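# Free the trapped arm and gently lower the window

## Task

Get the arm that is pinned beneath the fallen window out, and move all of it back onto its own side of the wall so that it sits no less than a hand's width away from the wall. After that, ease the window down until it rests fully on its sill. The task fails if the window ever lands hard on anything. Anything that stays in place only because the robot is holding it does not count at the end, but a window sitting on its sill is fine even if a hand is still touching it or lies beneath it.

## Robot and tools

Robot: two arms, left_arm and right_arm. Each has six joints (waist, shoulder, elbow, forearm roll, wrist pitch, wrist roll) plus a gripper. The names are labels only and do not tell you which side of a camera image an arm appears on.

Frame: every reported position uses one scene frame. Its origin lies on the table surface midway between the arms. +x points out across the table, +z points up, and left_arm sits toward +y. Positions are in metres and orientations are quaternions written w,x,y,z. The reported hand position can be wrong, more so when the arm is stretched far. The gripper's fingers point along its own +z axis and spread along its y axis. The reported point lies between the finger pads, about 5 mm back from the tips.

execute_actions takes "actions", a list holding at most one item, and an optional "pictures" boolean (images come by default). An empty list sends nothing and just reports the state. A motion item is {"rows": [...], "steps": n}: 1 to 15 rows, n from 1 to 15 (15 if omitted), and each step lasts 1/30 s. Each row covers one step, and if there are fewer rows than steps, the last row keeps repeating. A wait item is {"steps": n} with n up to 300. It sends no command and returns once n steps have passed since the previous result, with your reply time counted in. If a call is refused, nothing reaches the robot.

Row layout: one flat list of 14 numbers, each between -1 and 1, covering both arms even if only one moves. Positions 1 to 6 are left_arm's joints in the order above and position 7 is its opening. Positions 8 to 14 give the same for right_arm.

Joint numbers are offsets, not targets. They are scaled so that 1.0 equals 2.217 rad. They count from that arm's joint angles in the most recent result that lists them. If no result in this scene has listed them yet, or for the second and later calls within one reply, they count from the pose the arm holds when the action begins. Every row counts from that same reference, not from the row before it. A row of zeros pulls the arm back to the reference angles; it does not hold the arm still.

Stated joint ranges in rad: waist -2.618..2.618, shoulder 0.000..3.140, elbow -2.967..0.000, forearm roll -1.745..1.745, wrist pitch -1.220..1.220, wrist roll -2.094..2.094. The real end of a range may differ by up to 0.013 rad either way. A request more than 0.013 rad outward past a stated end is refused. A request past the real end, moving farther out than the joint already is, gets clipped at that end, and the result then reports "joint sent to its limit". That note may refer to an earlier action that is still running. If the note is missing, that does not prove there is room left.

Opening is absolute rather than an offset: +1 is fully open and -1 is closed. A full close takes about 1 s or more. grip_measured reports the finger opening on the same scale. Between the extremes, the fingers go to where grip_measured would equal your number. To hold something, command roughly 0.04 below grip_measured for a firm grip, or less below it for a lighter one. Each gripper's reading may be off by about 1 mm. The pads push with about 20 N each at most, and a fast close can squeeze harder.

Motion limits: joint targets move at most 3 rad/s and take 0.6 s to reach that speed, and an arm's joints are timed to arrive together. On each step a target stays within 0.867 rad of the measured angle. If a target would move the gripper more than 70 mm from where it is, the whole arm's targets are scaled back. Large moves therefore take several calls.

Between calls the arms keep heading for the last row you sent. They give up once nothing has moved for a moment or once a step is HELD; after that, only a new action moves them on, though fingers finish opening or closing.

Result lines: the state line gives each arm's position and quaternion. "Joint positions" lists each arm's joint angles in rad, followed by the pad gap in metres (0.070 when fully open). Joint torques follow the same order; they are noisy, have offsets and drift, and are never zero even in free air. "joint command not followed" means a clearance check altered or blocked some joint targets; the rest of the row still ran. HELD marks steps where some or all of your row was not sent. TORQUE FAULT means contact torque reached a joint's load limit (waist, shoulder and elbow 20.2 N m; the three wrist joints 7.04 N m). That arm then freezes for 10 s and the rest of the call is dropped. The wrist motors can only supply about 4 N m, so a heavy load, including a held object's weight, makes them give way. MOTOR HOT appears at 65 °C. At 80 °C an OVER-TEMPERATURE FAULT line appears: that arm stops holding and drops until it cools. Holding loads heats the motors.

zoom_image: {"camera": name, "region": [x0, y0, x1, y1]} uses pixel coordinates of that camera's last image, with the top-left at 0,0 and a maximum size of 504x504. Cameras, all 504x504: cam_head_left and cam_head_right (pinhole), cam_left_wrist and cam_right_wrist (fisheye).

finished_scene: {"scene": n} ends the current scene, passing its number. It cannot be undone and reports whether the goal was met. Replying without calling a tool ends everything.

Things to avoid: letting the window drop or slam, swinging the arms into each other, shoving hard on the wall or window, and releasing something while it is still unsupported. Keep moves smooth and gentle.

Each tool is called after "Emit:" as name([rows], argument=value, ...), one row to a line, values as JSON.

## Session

Emit:
execute_actions(actions=[])

Scene clock: 0.00 s of 4375.00 s.
left_arm: end_effector_position=(+0.4214, +0.0511, +0.2485) grip_measured=+0.99 end_effector_quat_wxyz=(+0.685, +0.274, +0.652, -0.176) | right_arm: end_effector_position=(+0.3076, -0.3478, +0.1802) grip_measured=+1.00 end_effector_quat_wxyz=(+0.342, +0.017, +0.939, -0.000)
Joint positions: left_arm=[-0.706  1.605 -0.764  0.109 -0.757  0.067  0.069] | right_arm=[ 0.002  1.034 -0.718  0.011  0.644  0.     0.07 ]
Joint torques (N m, as the arm reports them, + toward a larger angle): no reading

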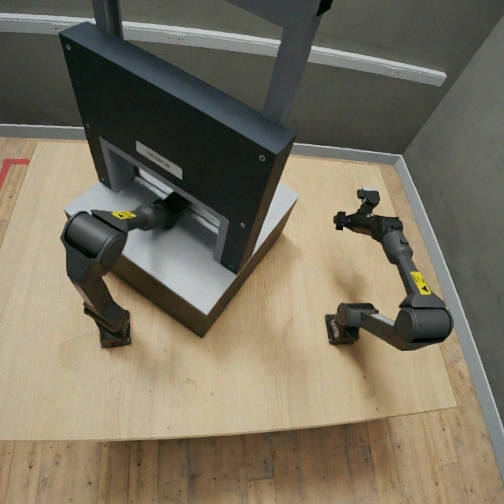

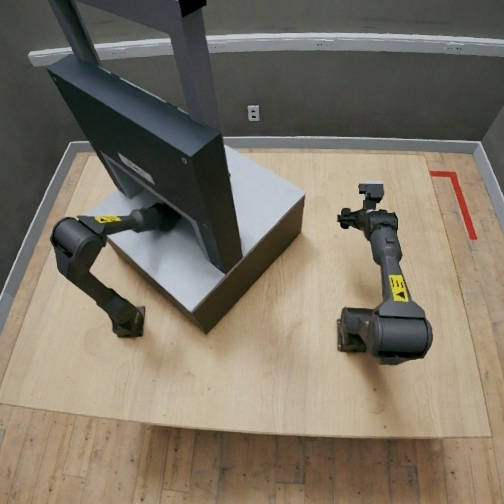

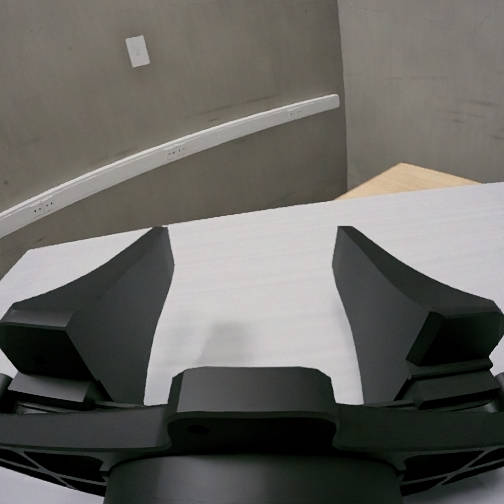

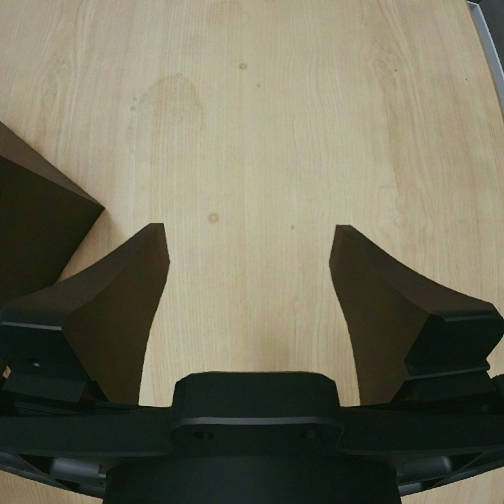

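Emit:
zoom_image(camera="cam_head_right", region=[40, 40, 340, 340])

Emit:
zoom_image(camera="cam_head_left", region=[40, 100, 320, 350])

Region (40, 40, 340, 340) of cam_head_right's 504x504 image, scaled by 1.680, with more detail than that image has.

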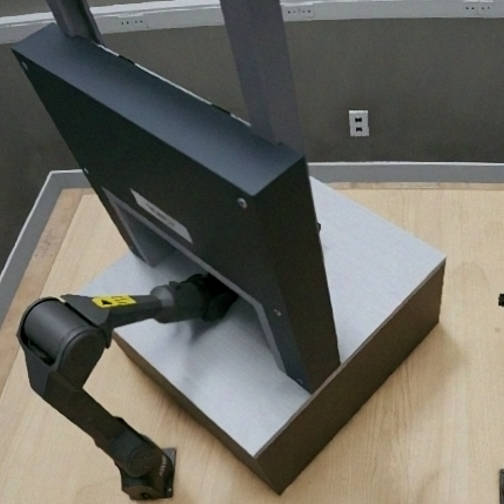

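Region (40, 100, 320, 350) of cam_head_left's 504x504 image, scaled by 1.800, with more detail than that image has; it fills the top 450 rows of this view, and the rest is white.

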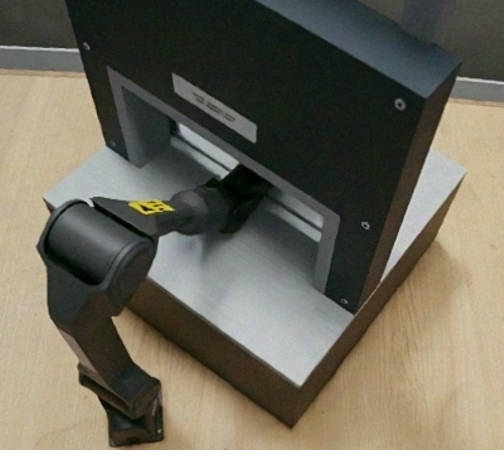

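Emit:
execute_actions([
  {"rows": [[0,0,0,0,0,0,1, 0.0,0.3514,-0.4547,0.7032,0.1064,0,1]], "steps": 15},
], pictures=false)

Scene clock: 120.50 s of 4375.00 s.
left_arm: end_effector_position=(+0.4214, +0.0511, +0.2485) grip_measured=+0.99 end_effector_quat_wxyz=(+0.685, +0.274, +0.652, -0.176) | right_arm: end_effector_position=(+0.4107, -0.2782, +0.2415) grip_measured=+1.00 end_effector_quat_wxyz=(+0.326, +0.130, +0.911, +0.219)
Joint positions: left_arm=[-0.706  1.604 -0.764  0.109 -0.756  0.067  0.069] | right_arm=[ 0.002  1.393 -1.167  0.51   0.752  0.     0.07 ]
Joint torques (N m, as the arm reports them, + toward a larger angle): left_arm=[ 0.99 -6.96 -7.5  -0.41 -1.57  0.08] | right_arm=[ 0.17 -6.39 -4.5   0.68 -0.31  0.12]
Steps of this call (steps 1 to 90: nothing new was sent; then 117.00 s passed at rest; steps 91 to 105: all 15 steps of this action). Readings (joint positions):
91: left_arm=[-0.706 1.604 -0.764 0.109 -0.756 0.067] | right_arm=[0.002 1.034 -0.719 0.011 0.644 0.000]
92: left_arm=[-0.706 1.604 -0.764 0.109 -0.756 0.067] | right_arm=[0.002 1.039 -0.724 0.017 0.646 0.000]
94: left_arm=[-0.706 1.604 -0.764 0.109 -0.756 0.067] | right_arm=[0.002 1.066 -0.754 0.049 0.655 0.000]
98: left_arm=[-0.706 1.604 -0.764 0.109 -0.756 0.067] | right_arm=[0.002 1.179 -0.885 0.179 0.689 0.000]
105: the state above

Emit:
execute_actions([
  {"rows": [[0,0,0,0,0,0,1, 0.1795,0.1894,-0.2521,0.4781,0.0577,0,1]], "steps": 15},
], pictures=false)

Emit:
execute_actions([
  {"steps": 20},
])

Scene clock: 126.20 s of 4375.00 s.
left_arm: end_effector_position=(+0.4214, +0.0511, +0.2485) grip_measured=+0.99 end_effector_quat_wxyz=(+0.685, +0.274, +0.652, -0.176) | right_arm: end_effector_position=(+0.4371, -0.0121, +0.4100) grip_measured=+1.00 end_effector_quat_wxyz=(+0.122, +0.121, +0.697, +0.696)
Joint positions: left_arm=[-0.706  1.604 -0.764  0.109 -0.757  0.067  0.069] | right_arm=[ 0.376  1.813 -1.726  1.57   0.881  0.     0.07 ]
Joint torques (N m, as the arm reports them, + toward a larger angle): left_arm=[ 1.   -6.06 -7.45 -0.37 -1.31  0.08] | right_arm=[ -2.99 -11.82  -2.76   1.15  -0.02   0.09]
Steps of this call (steps 1 to 45: the robot went on to your last target; steps 46 to 110: nothing new was sent; then 1.53 s passed at rest; steps 111 to 125: all 15 steps of this action). Readings (joint positions):
111: left_arm=[-0.706 1.604 -0.764 0.109 -0.757 0.067] | right_arm=[0.003 1.813 -1.727 1.570 0.880 0.000]
112: left_arm=[-0.706 1.604 -0.764 0.109 -0.757 0.067] | right_arm=[0.008 1.813 -1.727 1.570 0.880 0.000]
114: left_arm=[-0.706 1.604 -0.764 0.109 -0.757 0.067] | right_arm=[0.037 1.813 -1.727 1.570 0.880 0.000]
118: left_arm=[-0.706 1.604 -0.764 0.109 -0.757 0.067] | right_arm=[0.160 1.813 -1.726 1.570 0.880 0.000]
125: the state above

Scene clock: 126.87 s of 4375.00 s.
left_arm: end_effector_position=(+0.4214, +0.0511, +0.2485) grip_measured=+0.99 end_effector_quat_wxyz=(+0.685, +0.274, +0.652, -0.176) | right_arm: end_effector_position=(+0.4293, -0.0025, +0.4100) grip_measured=+1.00 end_effector_quat_wxyz=(+0.114, +0.113, +0.698, +0.698)
Joint positions: left_arm=[-0.706  1.604 -0.764  0.109 -0.756  0.067  0.069] | right_arm=[ 0.4    1.813 -1.726  1.57   0.88   0.     0.07 ]
Joint torques (N m, as the arm reports them, + toward a larger angle): left_arm=[ 1.01 -6.33 -7.45 -0.38 -1.3   0.08] | right_arm=[ -0.32 -11.34  -2.87   1.13  -0.1    0.08]
Steps of this call (steps 1 to 20: the robot went on to your last target). Readings (joint positions):
1: left_arm=[-0.706 1.604 -0.764 0.109 -0.757 0.067] | right_arm=[0.391 1.813 -1.726 1.570 0.881 0.000]
2: left_arm=[-0.706 1.604 -0.764 0.109 -0.757 0.067] | right_arm=[0.401 1.813 -1.726 1.570 0.881 0.000]
4: left_arm=[-0.706 1.604 -0.764 0.109 -0.757 0.067] | right_arm=[0.403 1.813 -1.726 1.570 0.881 0.000]
8: left_arm=[-0.706 1.604 -0.764 0.109 -0.757 0.067] | right_arm=[0.400 1.813 -1.726 1.570 0.881 0.000]
20: the state above

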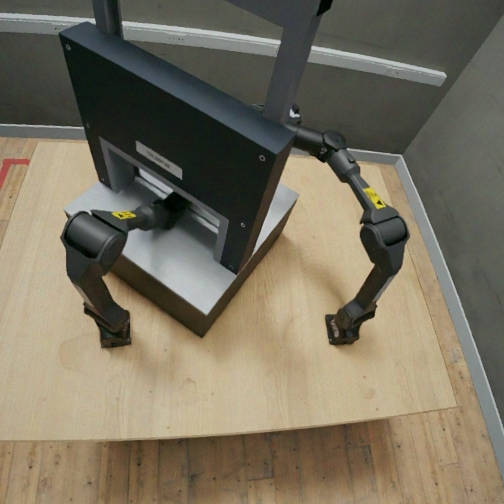

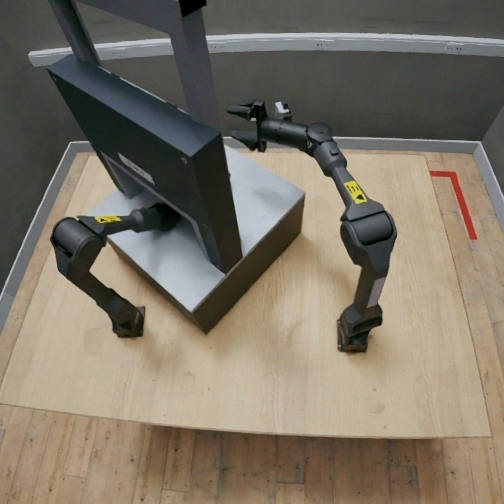

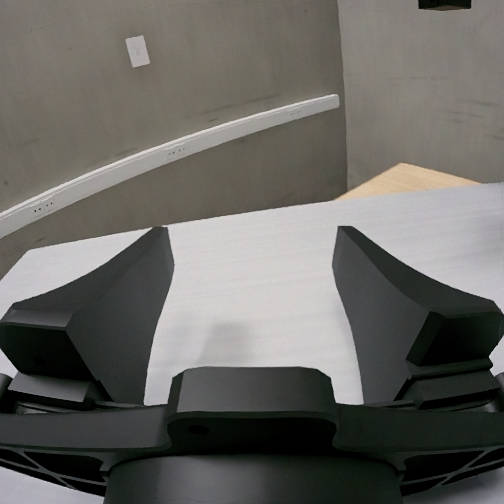

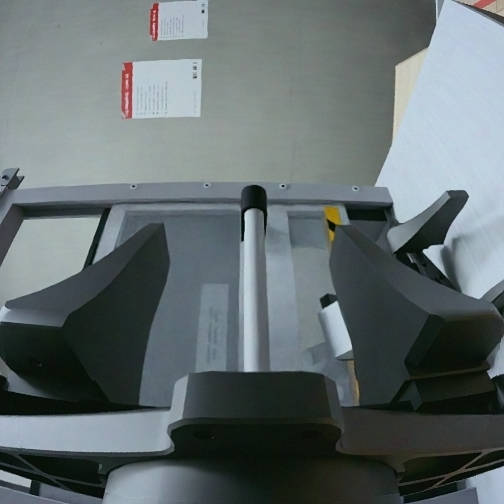

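Emit:
execute_actions([
  {"rows": [[0,0,0,0,0,0,1, 0.03,0,0,0,0,0,1],[0,0,0,0,0,0,1, 0.04,0,0,0,0,0,1],[0,0,0,0,0,0,1, 0.05,0,0,0,0,0,1],[0,0,0,0,0,0,1, 0.06,0,0,0,0,0,1],[0,0,0,0,0,0,1, 0.07,0,0,0,0,0,1],[0,0,0,0,0,0,1, 0.08,0,0,0,0,0,1],[0,0,0,0,0,0,1, 0.0902,0,0,0,0,0,1]], "steps": 15},
])

Scene clock: 139.60 s of 4375.00 s.
left_arm: end_effector_position=(+0.4214, +0.0511, +0.2485) grip_measured=+0.99 end_effector_quat_wxyz=(+0.685, +0.274, +0.652, -0.176) | right_arm: end_effector_position=(+0.3532, +0.0714, +0.4097) grip_measured=+1.00 end_effector_quat_wxyz=(+0.042, +0.042, +0.706, +0.706)
Joint positions: left_arm=[-0.706  1.604 -0.764  0.109 -0.756  0.067  0.069] | right_arm=[ 0.602  1.813 -1.726  1.57   0.881  0.     0.07 ]
Joint torques (N m, as the arm reports them, + toward a larger angle): left_arm=[ 1.01 -6.89 -7.45 -0.37 -1.45  0.08] | right_arm=[ -0.4  -11.39  -2.95   1.06  -0.09   0.08]
Steps of this call (steps 1 to 15: the robot went on to your last target; steps 16 to 90: nothing new was sent; then 9.23 s passed at rest; steps 91 to 105: all 15 steps of this action). Readings (joint positions):
91: left_arm=[-0.706 1.604 -0.764 0.109 -0.756 0.067] | right_arm=[0.401 1.813 -1.726 1.570 0.880 0.000]
92: left_arm=[-0.706 1.604 -0.764 0.109 -0.756 0.067] | right_arm=[0.406 1.813 -1.726 1.570 0.879 0.000]
94: left_arm=[-0.706 1.604 -0.764 0.109 -0.756 0.067] | right_arm=[0.436 1.813 -1.726 1.570 0.879 0.000]
98: left_arm=[-0.706 1.604 -0.764 0.109 -0.756 0.067] | right_arm=[0.552 1.813 -1.726 1.570 0.880 0.000]
105: the state above

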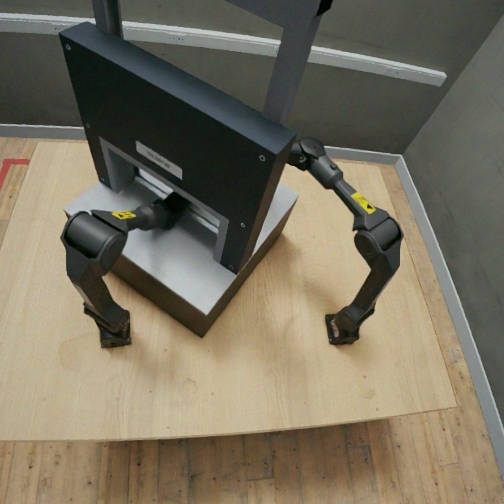

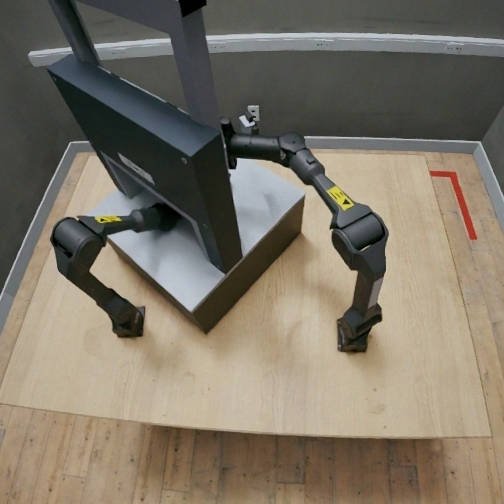

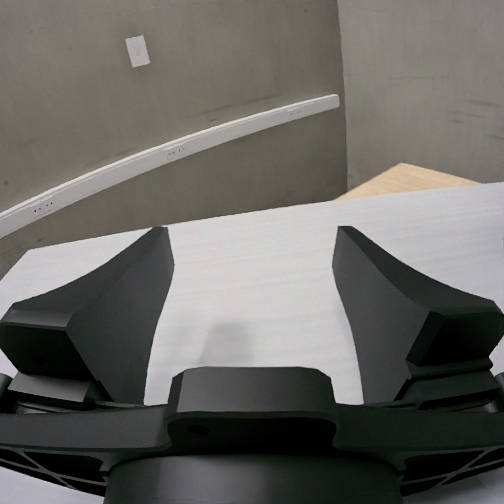

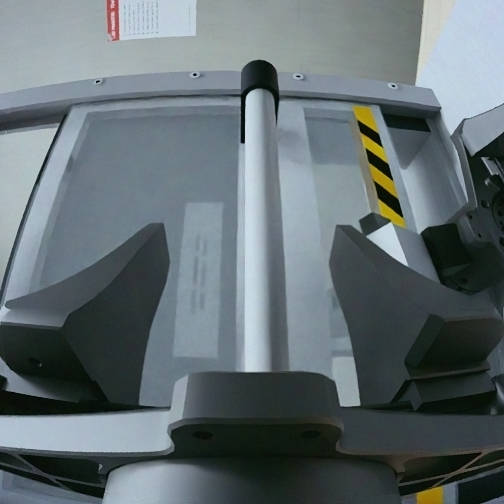

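Emit:
execute_actions([
  {"rows": [[0,0,0,0,0,0,1, 0.006,0,0,0,0,0,1],[0,0,0,0,0,0,1, 0.012,0,0,0,0,0,1],[0,0,0,0,0,0,1, 0.018,0,0,0,0,0,1],[0,0,0,0,0,0,1, 0.024,0,0,0,0,0,1],[0,0,0,0,0,0,1, 0.030,0,0,0,0,0,1],[0,0,0,0,0,0,1, 0.035,0,0,0,0,0,1],[0,0,0,0,0,0,1, 0.040,0,0,0,0,0,1]], "steps": 15},
])

Scene clock: 161.07 s of 4375.00 s.
left_arm: end_effector_position=(+0.4214, +0.0511, +0.2486) grip_measured=+0.99 end_effector_quat_wxyz=(+0.685, +0.274, +0.651, -0.176) | right_arm: end_effector_position=(+0.3234, +0.0941, +0.4099) grip_measured=+1.00 end_effector_quat_wxyz=(+0.019, +0.018, +0.707, +0.707)
Joint positions: left_arm=[-0.706  1.604 -0.764  0.109 -0.757  0.067  0.069] | right_arm=[ 0.676  1.813 -1.726  1.57   0.874 -0.     0.07 ]
Joint torques (N m, as the arm reports them, + toward a larger angle): left_arm=[ 1.   -6.   -7.47 -0.37 -1.43  0.08] | right_arm=[ 21.58 -11.53  -3.39   1.16   2.66   0.17]
Steps of this call (steps 1 to 15: the robot went on to your last target; steps 16 to 90: nothing new was sent; then 17.97 s passed at rest; steps 91 to 105: all 15 steps of this action). Readings (joint positions):
91: left_arm=[-0.706 1.604 -0.764 0.109 -0.757 0.067] | right_arm=[0.600 1.813 -1.726 1.570 0.880 0.000]
92: left_arm=[-0.706 1.604 -0.764 0.109 -0.757 0.067] | right_arm=[0.605 1.813 -1.726 1.570 0.880 0.000]
94: left_arm=[-0.706 1.604 -0.764 0.109 -0.757 0.067] | right_arm=[0.632 1.813 -1.726 1.570 0.880 0.000]
98: left_arm=[-0.706 1.604 -0.764 0.109 -0.757 0.067] | right_arm=[0.675 1.812 -1.726 1.569 0.873 -0.000]
105: the state above

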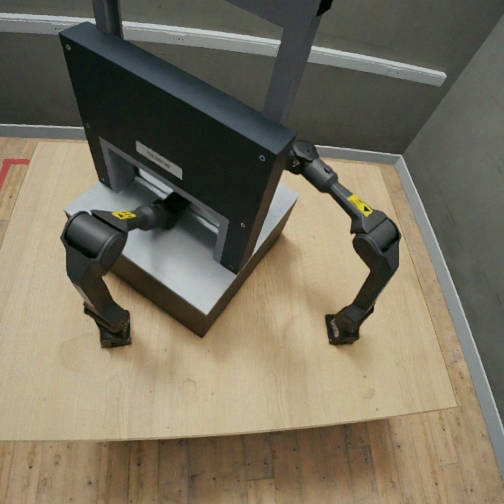

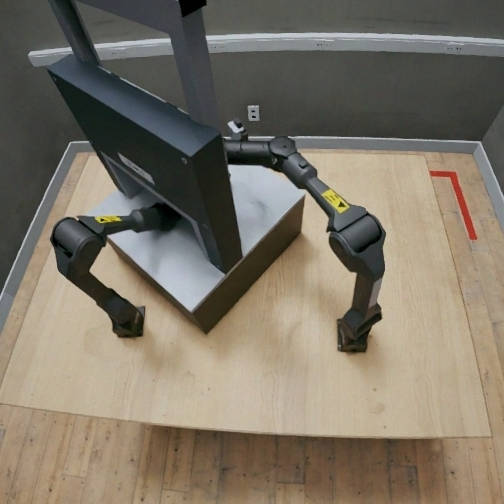

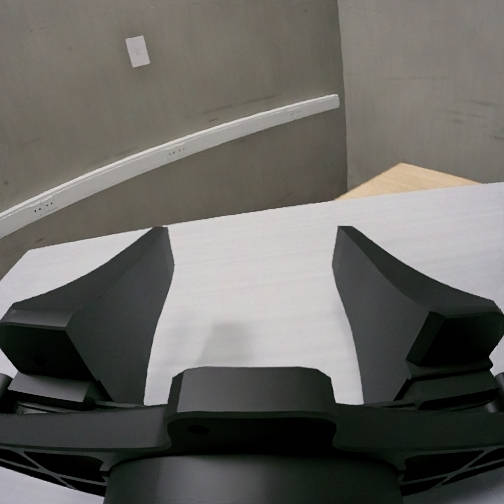

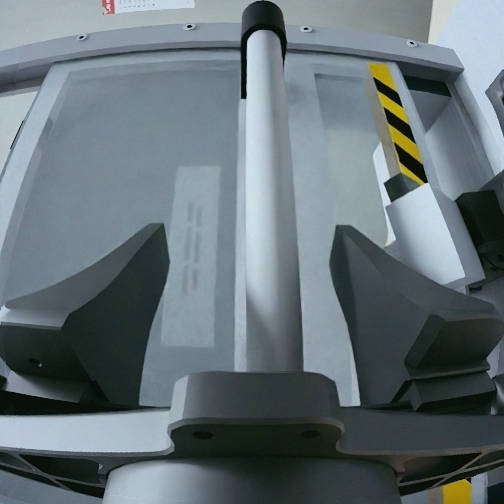

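Emit:
execute_actions([
  {"rows": [[0,0,0,0,0,0,1, -0.004,0,0,0,0.0027,0,1]], "steps": 8},
], pictures=false)

Scene clock: 163.07 s of 4375.00 s.
left_arm: end_effector_position=(+0.4214, +0.0511, +0.2484) grip_measured=+0.99 end_effector_quat_wxyz=(+0.685, +0.274, +0.652, -0.176) | right_arm: end_effector_position=(+0.3228, +0.0928, +0.4096) grip_measured=+1.00 end_effector_quat_wxyz=(+0.016, +0.016, +0.707, +0.707)
Joint positions: left_arm=[-0.706  1.604 -0.764  0.109 -0.756  0.067  0.069] | right_arm=[ 0.67   1.813 -1.726  1.569  0.887  0.001  0.07 ]
Joint torques (N m, as the arm reports them, + toward a larger angle): left_arm=[ 0.99 -6.38 -7.69 -0.37 -1.58  0.08] | right_arm=[  9.46 -12.51  -3.27   0.87   0.95   0.12]
Steps of this call (steps 1 to 15: the robot went on to your last target; steps 16 to 52: nothing new was sent; steps 53 to 60: all 8 steps of this action). Readings (joint positions):
53: left_arm=[-0.706 1.604 -0.764 0.109 -0.756 0.067] | right_arm=[0.675 1.813 -1.726 1.570 0.876 0.000]
54: left_arm=[-0.706 1.604 -0.764 0.109 -0.756 0.067] | right_arm=[0.673 1.813 -1.726 1.570 0.879 0.000]
56: left_arm=[-0.706 1.604 -0.764 0.109 -0.756 0.067] | right_arm=[0.670 1.814 -1.726 1.570 0.890 0.001]
60: the state above

Emit:
execute_actions([
  {"rows": [[0,0,0,0,0,0,1, -0.0045,0,0,0,-0.003,0,1]], "steps": 12},
])

Scene clock: 165.53 s of 4375.00 s.
left_arm: end_effector_position=(+0.4214, +0.0511, +0.2484) grip_measured=+0.99 end_effector_quat_wxyz=(+0.685, +0.274, +0.652, -0.176) | right_arm: end_effector_position=(+0.3291, +0.0895, +0.4095) grip_measured=+1.00 end_effector_quat_wxyz=(+0.022, +0.022, +0.707, +0.706)
Joint positions: left_arm=[-0.706  1.604 -0.764  0.109 -0.756  0.067  0.069] | right_arm=[ 0.659  1.813 -1.726  1.569  0.88  -0.     0.07 ]
Joint torques (N m, as the arm reports them, + toward a larger angle): left_arm=[ 1.   -6.87 -7.71 -0.37 -1.33  0.08] | right_arm=[  0.69 -10.75  -3.56   0.92   0.27   0.25]
Steps of this call (steps 1 to 15: the robot went on to your last target; steps 16 to 62: nothing new was sent; steps 63 to 74: all 12 steps of this action). Readings (joint positions):
63: left_arm=[-0.706 1.604 -0.764 0.109 -0.756 0.067] | right_arm=[0.666 1.812 -1.726 1.570 0.880 -0.000]
64: left_arm=[-0.706 1.604 -0.764 0.109 -0.756 0.067] | right_arm=[0.662 1.812 -1.726 1.569 0.880 -0.000]
66: left_arm=[-0.706 1.604 -0.764 0.109 -0.756 0.067] | right_arm=[0.659 1.813 -1.726 1.569 0.880 -0.000]
70: left_arm=[-0.706 1.604 -0.764 0.109 -0.756 0.067] | right_arm=[0.659 1.813 -1.726 1.569 0.880 -0.000]
74: the state above

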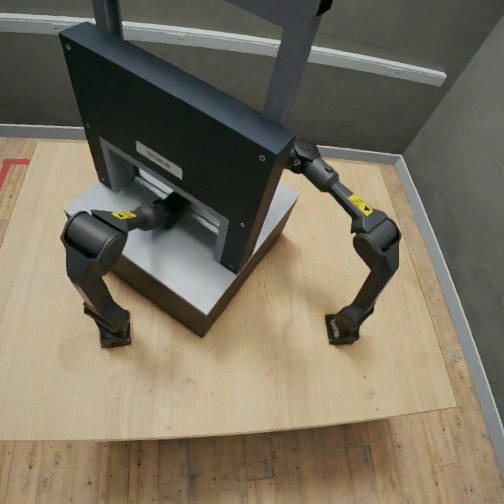

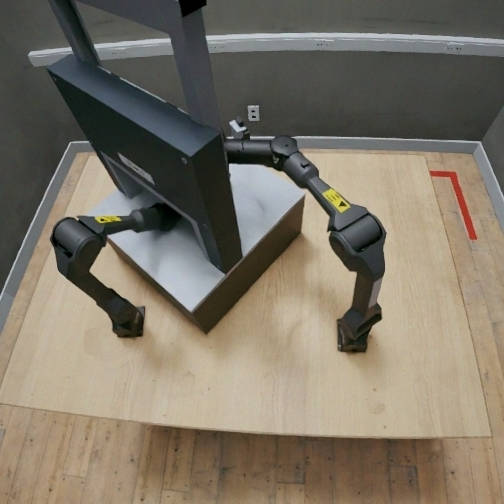

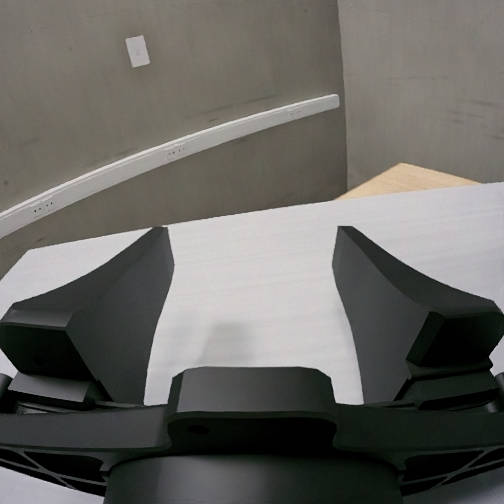

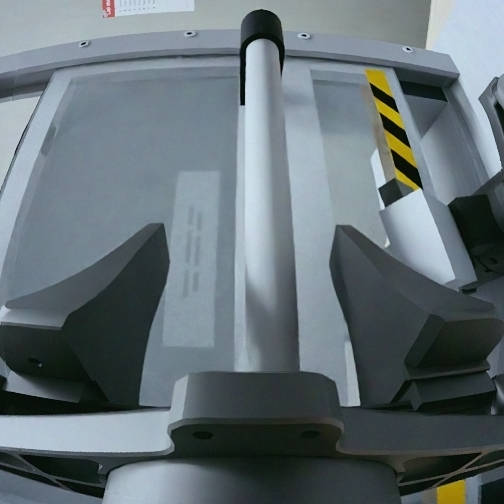

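Emit:
execute_actions([
  {"rows": [[0,0,0,0,0,0,1, 0.0002,0.0002,-0.0022,0,0,0,1],[0,0,0,0,0,0,1, 0.0003,0.0005,-0.0043,0,0,0,1],[0,0,0,0,0,0,1, 0.0005,0.0007,-0.0065,0,0,0,1],[0,0,0,0,0,0,1, 0.0006,0.0009,-0.0086,0,0,0,1],[0,0,0,0,0,0,1, 0.0008,0.0012,-0.0108,0,0,0,1],[0,0,0,0,0,0,1, 0.0009,0.0014,-0.0129,0,0,0,1],[0,0,0,0,0,0,1, 0.0011,0.0017,-0.0151,0,0,0,1],[0,0,0,0,0,0,1, 0.0012,0.0019,-0.0172,0,0,0,1],[0,0,0,0,0,0,1, 0.0014,0.0021,-0.0194,0,0,0,1],[0,0,0,0,0,0,1, 0.0015,0.0024,-0.0215,0,0,0,1],[0,0,0,0,0,0,1, 0.0017,0.0026,-0.0237,0,0,0,1],[0,0,0,0,0,0,1, 0.0018,0.0028,-0.0258,0,0,0,1],[0,0,0,0,0,0,1, 0.0020,0.0031,-0.0280,0,0,0,1],[0,0,0,0,0,0,1, 0.0021,0.0033,-0.0301,0,0,0,1],[0,0,0,0,0,0,1, 0.0023,0.0036,-0.0323,0,0,0,1]], "steps": 15},
], pictures=false)

Emit:
execute_actions([
  {"steps": 12},
])

Scene clock: 286.03 s of 4375.00 s.
left_arm: end_effector_position=(+0.4215, +0.0510, +0.2500) grip_measured=+0.99 end_effector_quat_wxyz=(+0.686, +0.274, +0.650, -0.177) | right_arm: end_effector_position=(+0.3275, +0.0913, +0.4284) grip_measured=+1.00 end_effector_quat_wxyz=(+0.036, +0.003, +0.697, +0.716)
Joint positions: left_arm=[-0.706  1.603 -0.766  0.109 -0.757  0.067  0.069] | right_arm=[ 0.663  1.824 -1.79   1.563  0.884  0.001  0.07 ]
Joint torques (N m, as the arm reports them, + toward a larger angle): left_arm=[ 1.   -4.83 -5.37 -0.33 -1.16  0.08] | right_arm=[  2.5  -13.89  -8.73   3.33  -0.82  -0.1 ]
Steps of this call (steps 1 to 15: the robot went on to your last target; steps 16 to 90: nothing new was sent; then 117.00 s passed at rest; steps 91 to 105: all 15 steps of this action). Readings (joint positions):
91: left_arm=[-0.706 1.604 -0.764 0.109 -0.756 0.067] | right_arm=[0.660 1.814 -1.727 1.569 0.881 0.001]
92: left_arm=[-0.706 1.604 -0.764 0.109 -0.756 0.067] | right_arm=[0.660 1.814 -1.732 1.569 0.881 0.001]
94: left_arm=[-0.706 1.604 -0.764 0.109 -0.756 0.067] | right_arm=[0.661 1.815 -1.743 1.569 0.881 0.001]
98: left_arm=[-0.706 1.604 -0.764 0.109 -0.756 0.067] | right_arm=[0.662 1.817 -1.762 1.569 0.881 0.001]
105: the state above

Scene clock: 286.43 s of 4375.00 s.
left_arm: end_effector_position=(+0.4216, +0.0511, +0.2509) grip_measured=+0.99 end_effector_quat_wxyz=(+0.687, +0.273, +0.650, -0.177) | right_arm: end_effector_position=(+0.3276, +0.0913, +0.4310) grip_measured=+1.00 end_effector_quat_wxyz=(+0.037, +0.003, +0.695, +0.718)
Joint positions: left_arm=[-0.706  1.602 -0.767  0.108 -0.758  0.067  0.069] | right_arm=[ 0.664  1.824 -1.795  1.567  0.882  0.001  0.07 ]
Joint torques (N m, as the arm reports them, + toward a larger angle): left_arm=[ 1.   -3.66 -2.8  -0.09 -0.72  0.08] | right_arm=[  3.   -16.44  -9.73   4.67  -1.54  -0.28]
Steps of this call (steps 1 to 12: the robot went on to your last target). Readings (joint positions):
1: left_arm=[-0.706 1.602 -0.767 0.109 -0.758 0.067] | right_arm=[0.663 1.824 -1.793 1.562 0.884 0.001]
2: left_arm=[-0.706 1.602 -0.767 0.109 -0.758 0.067] | right_arm=[0.663 1.825 -1.793 1.563 0.884 0.001]
4: left_arm=[-0.706 1.602 -0.767 0.109 -0.758 0.067] | right_arm=[0.663 1.825 -1.793 1.564 0.884 0.001]
8: left_arm=[-0.706 1.602 -0.767 0.108 -0.758 0.067] | right_arm=[0.663 1.825 -1.793 1.565 0.884 0.001]
12: the state above

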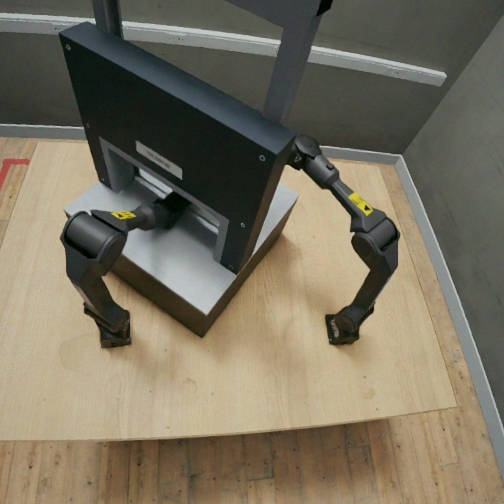

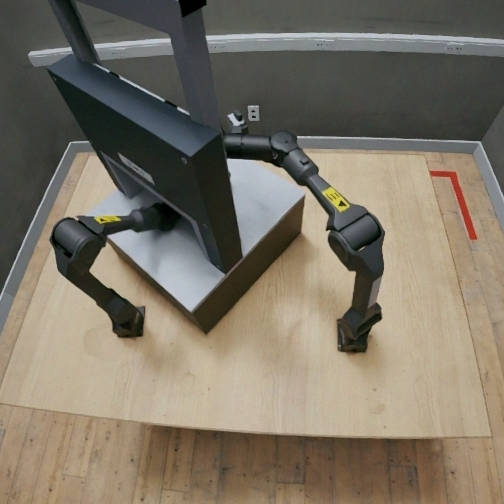

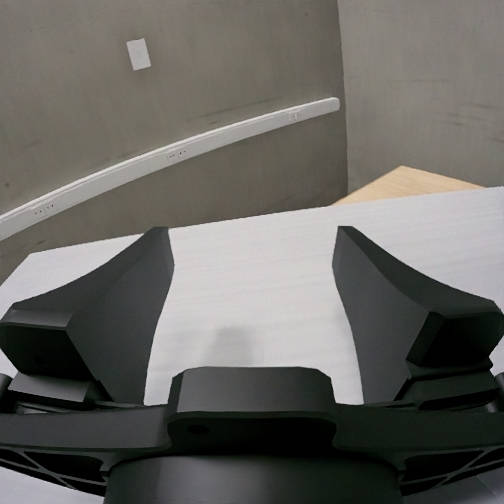

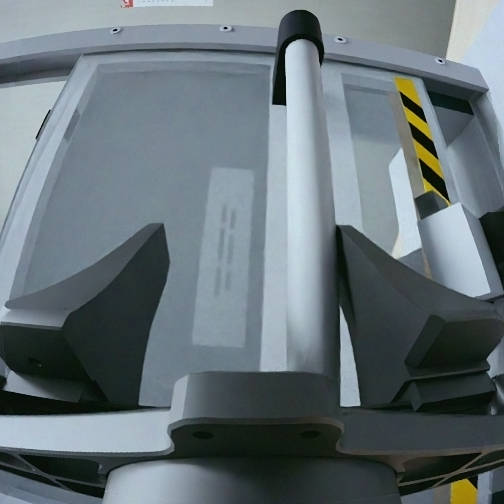

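Emit:
execute_actions([
  {"rows": [[0,0,0,0,0,0,1, 0,-0.0003,0.0015,0,0,0,1],[0,0,0,0,0,0,1, 0,-0.0006,0.003,0,0,0,1],[0,0,0,0,0,0,1, 0,-0.0009,0.0045,0,0,0,1],[0,0,0,0,0,0,1, 0,-0.0012,0.006,0,0,0,1],[0,0,0,0,0,0,1, 0,-0.0015,0.0075,0,0,0,1],[0,0,0,0,0,0,1, 0,-0.0018,0.009,0,0,0,1],[0,0,0,0,0,0,1, 0,-0.0021,0.0105,0,0,0,1],[0,0,0,0,0,0,1, 0,-0.0024,0.012,0,0,0,1],[0,0,0,0,0,0,1, 0,-0.0028,0.0145,0,0,0,1],[0,0,0,0,0,0,1, 0,-0.0032,0.017,0,0,0,1],[0,0,0,0,0,0,1, 0,-0.0036,0.020,0,0,0,1],[0,0,0,0,0,0,1, 0,-0.0040,0.023,0,0,0,1],[0,0,0,0,0,0,1, 0,-0.0044,0.026,0,0,0,1],[0,0,0,0,0,0,1, 0,-0.0047,0.029,0,0,0,1],[0,0,0,0,0,0,1, 0,-0.0050,0.0311,0.001,0,0,1]], "steps": 15},
], pictures=false)

Scene clock: 296.90 s of 4375.00 s.
left_arm: end_effector_position=(+0.4214, +0.0511, +0.2481) grip_measured=+0.99 end_effector_quat_wxyz=(+0.684, +0.275, +0.652, -0.176) | right_arm: end_effector_position=(+0.3232, +0.0902, +0.4163) grip_measured=+1.00 end_effector_quat_wxyz=(+0.022, +0.014, +0.704, +0.710)
Joint positions: left_arm=[-0.706  1.604 -0.764  0.109 -0.756  0.067  0.069] | right_arm=[ 0.666  1.806 -1.733  1.572  0.885  0.     0.07 ]
Joint torques (N m, as the arm reports them, + toward a larger angle): left_arm=[ 1.   -6.33 -6.76 -0.21 -1.51  0.08] | right_arm=[  0.48 -11.46  -3.47   1.13  -0.11   0.22]
Steps of this call (steps 1 to 15: the robot went on to your last target; steps 16 to 90: nothing new was sent; then 6.97 s passed at rest; steps 91 to 105: all 15 steps of this action). Readings (joint positions):
91: left_arm=[-0.706 1.604 -0.764 0.109 -0.757 0.067] | right_arm=[0.664 1.821 -1.797 1.569 0.880 -0.000]
92: left_arm=[-0.706 1.604 -0.765 0.109 -0.757 0.067] | right_arm=[0.664 1.821 -1.795 1.570 0.880 -0.000]
94: left_arm=[-0.706 1.604 -0.765 0.109 -0.757 0.067] | right_arm=[0.664 1.821 -1.788 1.571 0.880 -0.000]
98: left_arm=[-0.706 1.604 -0.765 0.109 -0.756 0.067] | right_arm=[0.664 1.818 -1.775 1.573 0.879 -0.000]
105: the state above

Emit:
execute_actions([
  {"rows": [[0,0,0,0,0,0,1, -0.0523,0,0,0,0,0,1]], "steps": 12},
], pictures=false)

Scene clock: 378.70 s of 4375.00 s.
left_arm: end_effector_position=(+0.4215, +0.0512, +0.2490) grip_measured=+0.99 end_effector_quat_wxyz=(+0.685, +0.274, +0.651, -0.176) | right_arm: end_effector_position=(+0.3721, +0.0523, +0.4156) grip_measured=+1.00 end_effector_quat_wxyz=(+0.063, +0.056, +0.702, +0.707)
Joint positions: left_arm=[-0.706  1.604 -0.765  0.108 -0.756  0.067  0.069] | right_arm=[ 0.548  1.806 -1.732  1.572  0.886  0.001  0.07 ]
Joint torques (N m, as the arm reports them, + toward a larger angle): left_arm=[ 1.01 -6.2  -5.35 -0.08 -1.34  0.08] | right_arm=[  0.87 -12.01  -4.77   1.16   0.16   0.15]
Steps of this call (steps 1 to 15: the robot went on to your last target; steps 16 to 90: nothing new was sent; then 78.40 s passed at rest; steps 91 to 102: all 12 steps of this action). Readings (joint positions):
91: left_arm=[-0.706 1.602 -0.766 0.108 -0.758 0.067] | right_arm=[0.663 1.813 -1.726 1.570 0.882 0.001]
92: left_arm=[-0.706 1.603 -0.766 0.108 -0.757 0.067] | right_arm=[0.657 1.813 -1.726 1.570 0.882 0.001]
94: left_arm=[-0.706 1.603 -0.766 0.108 -0.757 0.067] | right_arm=[0.627 1.812 -1.726 1.570 0.882 0.001]
98: left_arm=[-0.706 1.603 -0.766 0.108 -0.757 0.067] | right_arm=[0.549 1.807 -1.730 1.571 0.883 0.001]
102: the state above

Emit:
execute_actions([
  {"rows": [[0,0,0,0,0,0,1, 0,-0.1374,0.1692,-0.0009,-0.2039,0,1]], "steps": 15},
], pictures=false)

Emit:
execute_actions([
  {"steps": 8},
], pictures=false)

Scene clock: 382.93 s of 4375.00 s.
left_arm: end_effector_position=(+0.4214, +0.0511, +0.2481) grip_measured=+0.99 end_effector_quat_wxyz=(+0.684, +0.274, +0.652, -0.176) | right_arm: end_effector_position=(+0.3900, -0.0211, +0.4059) grip_measured=+1.00 end_effector_quat_wxyz=(+0.194, +0.219, +0.689, +0.663)
Joint positions: left_arm=[-0.706  1.604 -0.764  0.109 -0.756  0.067  0.069] | right_arm=[ 0.549  1.518 -1.38   1.57   0.461  0.     0.07 ]
Joint torques (N m, as the arm reports them, + toward a larger angle): left_arm=[ 1.01 -7.08 -7.32 -0.27 -1.53  0.08] | right_arm=[-0.5  -7.13 -4.08  0.37  0.24  0.01]
Steps of this call (steps 1 to 15: the robot went on to your last target; steps 16 to 90: nothing new was sent; then 0.73 s passed at rest; steps 91 to 105: all 15 steps of this action). Readings (joint positions):
91: left_arm=[-0.706 1.604 -0.764 0.109 -0.756 0.067] | right_arm=[0.550 1.805 -1.733 1.572 0.885 0.000]
92: left_arm=[-0.706 1.604 -0.764 0.109 -0.756 0.067] | right_arm=[0.550 1.801 -1.729 1.572 0.878 0.000]
94: left_arm=[-0.706 1.604 -0.764 0.109 -0.756 0.067] | right_arm=[0.550 1.781 -1.704 1.572 0.847 0.000]
98: left_arm=[-0.706 1.604 -0.764 0.109 -0.756 0.067] | right_arm=[0.550 1.694 -1.595 1.572 0.718 0.000]
105: the state above

Scene clock: 383.20 s of 4375.00 s.
left_arm: end_effector_position=(+0.4214, +0.0512, +0.2482) grip_measured=+0.99 end_effector_quat_wxyz=(+0.685, +0.274, +0.652, -0.176) | right_arm: end_effector_position=(+0.3910, -0.0271, +0.4029) grip_measured=+1.00 end_effector_quat_wxyz=(+0.202, +0.230, +0.688, +0.658)
Joint positions: left_arm=[-0.706  1.604 -0.764  0.109 -0.756  0.067  0.069] | right_arm=[ 0.548  1.501 -1.356  1.57   0.434  0.     0.07 ]
Joint torques (N m, as the arm reports them, + toward a larger angle): left_arm=[ 1.01 -7.49 -7.78 -0.39 -1.59  0.08] | right_arm=[-0.48 -7.68 -4.31  0.37  0.21  0.05]
Steps of this call (steps 1 to 8: the robot went on to your last target). Readings (joint positions):
1: left_arm=[-0.706 1.604 -0.764 0.109 -0.756 0.067] | right_arm=[0.548 1.508 -1.367 1.570 0.446 0.000]
2: left_arm=[-0.706 1.604 -0.764 0.109 -0.756 0.067] | right_arm=[0.548 1.502 -1.359 1.570 0.437 0.000]
4: left_arm=[-0.706 1.604 -0.764 0.109 -0.756 0.067] | right_arm=[0.548 1.500 -1.356 1.570 0.433 0.000]
8: the state above

Emit:
execute_actions([
  {"rows": [[0,0,0,0,0,0,1, 0.0686,0,0,0,0,0,1]], "steps": 15},
])

Scene clock: 385.77 s of 4375.00 s.
left_arm: end_effector_position=(+0.4215, +0.0512, +0.2490) grip_measured=+0.99 end_effector_quat_wxyz=(+0.685, +0.274, +0.651, -0.176) | right_arm: end_effector_position=(+0.3389, +0.0248, +0.4030) grip_measured=+1.00 end_effector_quat_wxyz=(+0.151, +0.176, +0.704, +0.671)
Joint positions: left_arm=[-0.706  1.604 -0.765  0.108 -0.756  0.067  0.069] | right_arm=[ 0.701  1.502 -1.356  1.57   0.434  0.001  0.07 ]
Joint torques (N m, as the arm reports them, + toward a larger angle): left_arm=[ 1.   -6.61 -6.44 -0.22 -1.51  0.08] | right_arm=[-0.58 -8.37 -4.09  0.38 -0.08  0.14]
Steps of this call (steps 1 to 30: the robot went on to your last target; steps 31 to 62: nothing new was sent; steps 63 to 77: all 15 steps of this action). Readings (joint positions):
63: left_arm=[-0.706 1.604 -0.765 0.108 -0.756 0.067] | right_arm=[0.548 1.502 -1.356 1.570 0.434 0.001]
64: left_arm=[-0.706 1.604 -0.765 0.108 -0.756 0.067] | right_arm=[0.553 1.502 -1.356 1.570 0.434 0.001]
66: left_arm=[-0.706 1.604 -0.765 0.108 -0.756 0.067] | right_arm=[0.583 1.502 -1.356 1.570 0.434 0.001]
70: left_arm=[-0.706 1.604 -0.765 0.108 -0.756 0.067] | right_arm=[0.682 1.502 -1.356 1.570 0.435 0.001]
77: the state above

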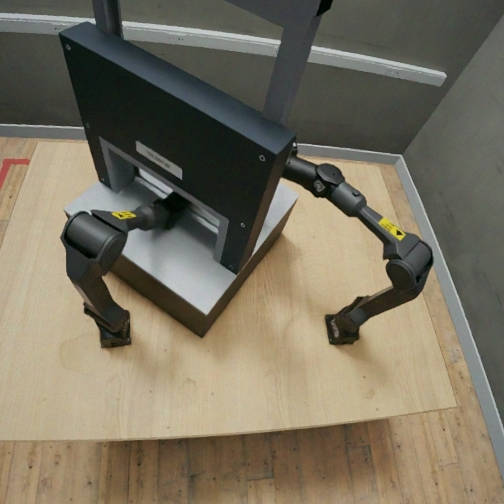

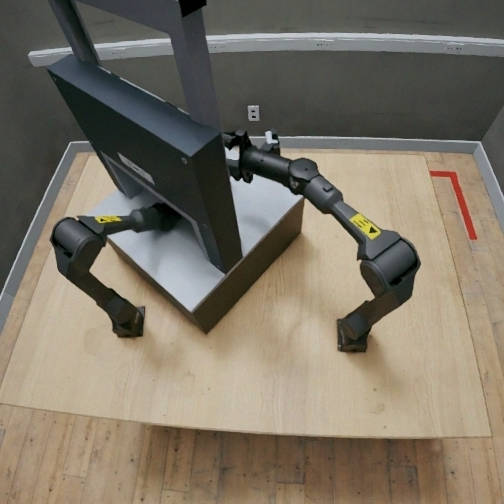

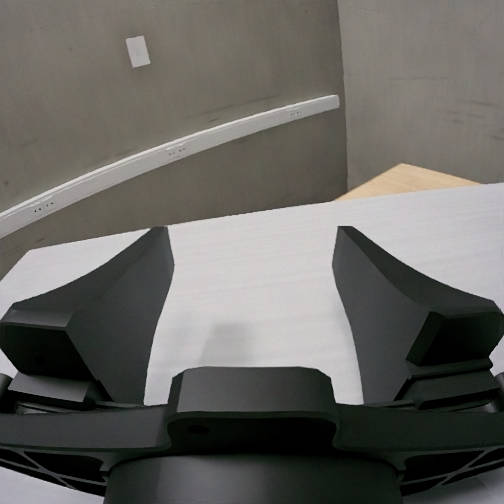

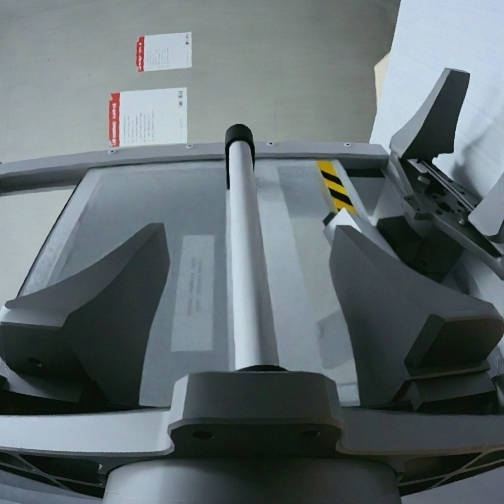

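Emit:
execute_actions([
  {"rows": [[0,0,0,0,0,0,1, 0,-0.0286,0.0290,0,0.004,0,1],[0,0,0,0,0,0,1, 0,-0.0286,0.0290,0,0.004,0,1],[0,0,0,0,0,0,1, 0,-0.0286,0.0290,0,0.004,0,1],[0,0,0,0,0,0,1, 0,-0.0286,0.0290,0,0.004,0,1],[0,0,0,0,0,0,1, 0,-0.0286,0.0290,0,0.004,0,1],[0,0,0,0,0,0,1, 0.004,-0.0286,0.0290,0,0.004,0,1],[0,0,0,0,0,0,1, 0.008,-0.0286,0.0290,0,0.004,0,1],[0,0,0,0,0,0,1, 0.012,-0.0286,0.0290,0,0.004,0,1],[0,0,0,0,0,0,1, 0.016,-0.0286,0.0290,0,0.004,0,1],[0,0,0,0,0,0,1, 0.020,-0.0286,0.0290,0,0.004,0,1],[0,0,0,0,0,0,1, 0.024,-0.0286,0.0290,0,0.004,0,1],[0,0,0,0,0,0,1, 0.028,-0.0286,0.0290,0,0.004,0,1],[0,0,0,0,0,0,1, 0.0311,-0.0286,0.0290,0,0.004,0,1]], "steps": 15},
], pictures=false)

Emit:
execute_actions([
  {"steps": 6},
])

Scene clock: 412.73 s of 4375.00 s.
left_arm: end_effector_position=(+0.4214, +0.0512, +0.2482) grip_measured=+0.99 end_effector_quat_wxyz=(+0.685, +0.274, +0.652, -0.176) | right_arm: end_effector_position=(+0.2968, +0.0343, +0.4028) grip_measured=+1.00 end_effector_quat_wxyz=(+0.123, +0.148, +0.711, +0.676)
Joint positions: left_arm=[-0.706  1.604 -0.764  0.109 -0.756  0.067  0.069] | right_arm=[ 0.772  1.437 -1.29   1.57   0.444  0.     0.07 ]
Joint torques (N m, as the arm reports them, + toward a larger angle): left_arm=[ 0.99 -6.92 -7.04 -0.18 -1.5   0.08] | right_arm=[-0.13 -6.31 -5.11  0.49  0.05  0.04]
Steps of this call (steps 1 to 15: the robot went on to your last target; steps 16 to 90: nothing new was sent; then 23.47 s passed at rest; steps 91 to 105: all 15 steps of this action). Readings (joint positions):
91: left_arm=[-0.706 1.604 -0.764 0.109 -0.756 0.067] | right_arm=[0.700 1.500 -1.355 1.570 0.434 0.000]
92: left_arm=[-0.706 1.604 -0.764 0.109 -0.756 0.067] | right_arm=[0.700 1.495 -1.348 1.570 0.434 0.000]
94: left_arm=[-0.706 1.604 -0.764 0.109 -0.756 0.067] | right_arm=[0.700 1.466 -1.317 1.570 0.437 0.000]
98: left_arm=[-0.706 1.604 -0.764 0.109 -0.756 0.067] | right_arm=[0.716 1.434 -1.290 1.570 0.442 0.000]
105: the state above

Scene clock: 412.93 s of 4375.00 s.
left_arm: end_effector_position=(+0.4214, +0.0512, +0.2483) grip_measured=+0.99 end_effector_quat_wxyz=(+0.685, +0.274, +0.652, -0.176) | right_arm: end_effector_position=(+0.2972, +0.0343, +0.4031) grip_measured=+1.00 end_effector_quat_wxyz=(+0.124, +0.148, +0.711, +0.676)
Joint positions: left_arm=[-0.706  1.604 -0.764  0.109 -0.756  0.067  0.069] | right_arm=[ 0.771  1.438 -1.291  1.57   0.444  0.     0.07 ]
Joint torques (N m, as the arm reports them, + toward a larger angle): left_arm=[ 1.   -7.21 -7.34 -0.25 -1.54  0.08] | right_arm=[-0.57 -6.9  -5.28  0.49 -0.06  0.06]
Steps of this call (steps 1 to 6: the robot went on to your last target). Readings (joint positions):
1: left_arm=[-0.706 1.604 -0.764 0.109 -0.756 0.067] | right_arm=[0.772 1.438 -1.290 1.570 0.444 0.000]
2: left_arm=[-0.706 1.604 -0.764 0.109 -0.756 0.067] | right_arm=[0.771 1.438 -1.291 1.570 0.444 0.000]
4: left_arm=[-0.706 1.604 -0.764 0.109 -0.756 0.067] | right_arm=[0.771 1.438 -1.291 1.570 0.444 0.000]
6: the state above

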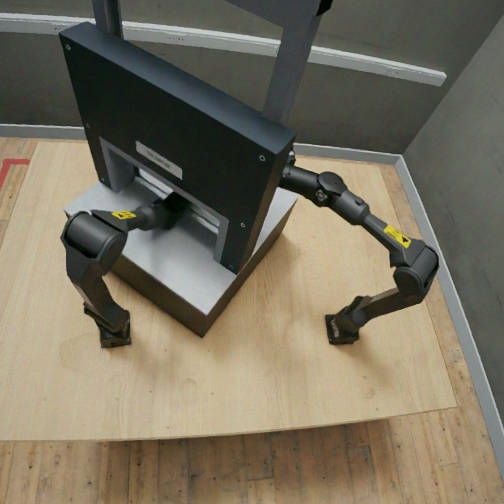

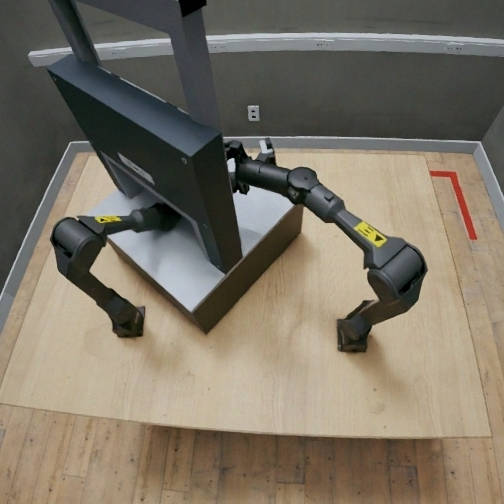

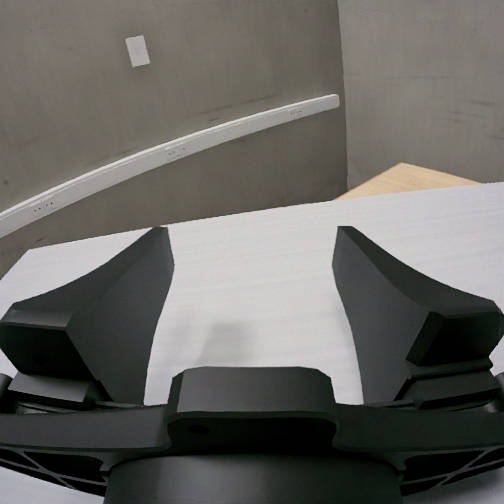

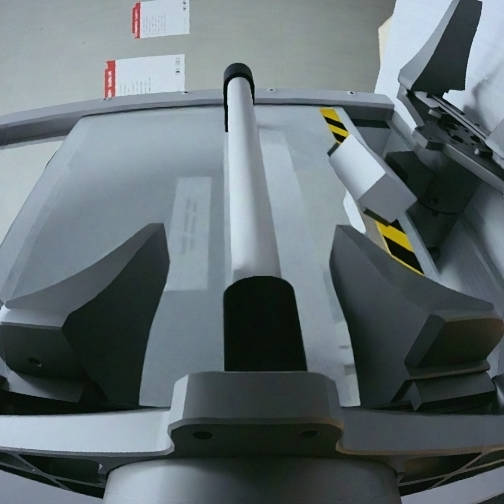

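Emit:
execute_actions([
  {"rows": [[0,0,0,0,0,0,1, 0.001,0,0,0,0,0,1],[0,0,0,0,0,0,1, 0.002,0,0,0,0,0,1],[0,0,0,0,0,0,1, 0.003,0,0,0,0,0,1],[0,0,0,0,0,0,1, 0.004,0,0,0,0,0,1],[0,0,0,0,0,0,1, 0.005,0,0,0,0,0,1],[0,0,0,0,0,0,1, 0.006,0,0,0,0,0,1],[0,0,0,0,0,0,1, 0.007,0,0,0,0,0,1],[0,0,0,0,0,0,1, 0.008,0,0,0,0,0,1],[0,0,0,0,0,0,1, 0.009,0,0,0,0,0,1],[0,0,0,0,0,0,1, 0.010,0,0,0,0,0,1]], "steps": 13},
], pictures=false)

Scene clock: 425.10 s of 4375.00 s.
left_arm: end_effector_position=(+0.4215, +0.0512, +0.2490) grip_measured=+0.99 end_effector_quat_wxyz=(+0.685, +0.274, +0.651, -0.176) | right_arm: end_effector_position=(+0.2890, +0.0402, +0.4033) grip_measured=+1.00 end_effector_quat_wxyz=(+0.117, +0.141, +0.712, +0.678)
Joint positions: left_arm=[-0.706  1.604 -0.765  0.108 -0.756  0.067  0.069] | right_arm=[ 0.793  1.438 -1.292  1.57   0.443  0.001  0.07 ]
Joint torques (N m, as the arm reports them, + toward a larger angle): left_arm=[ 0.99 -6.78 -6.65 -0.25 -1.55  0.08] | right_arm=[ 0.76 -7.09 -4.13  0.49  0.15  0.13]
Steps of this call (steps 1 to 15: the robot went on to your last target; steps 16 to 90: nothing new was sent; then 8.73 s passed at rest; steps 91 to 103: all 13 steps of this action). Readings (joint positions):
91: left_arm=[-0.706 1.604 -0.765 0.108 -0.756 0.067] | right_arm=[0.770 1.438 -1.292 1.570 0.443 0.001]
92: left_arm=[-0.706 1.604 -0.765 0.108 -0.756 0.067] | right_arm=[0.773 1.438 -1.292 1.570 0.443 0.001]
94: left_arm=[-0.706 1.604 -0.765 0.108 -0.756 0.067] | right_arm=[0.777 1.438 -1.292 1.570 0.443 0.001]
98: left_arm=[-0.706 1.604 -0.765 0.108 -0.756 0.067] | right_arm=[0.787 1.438 -1.292 1.570 0.443 0.001]
103: the state above


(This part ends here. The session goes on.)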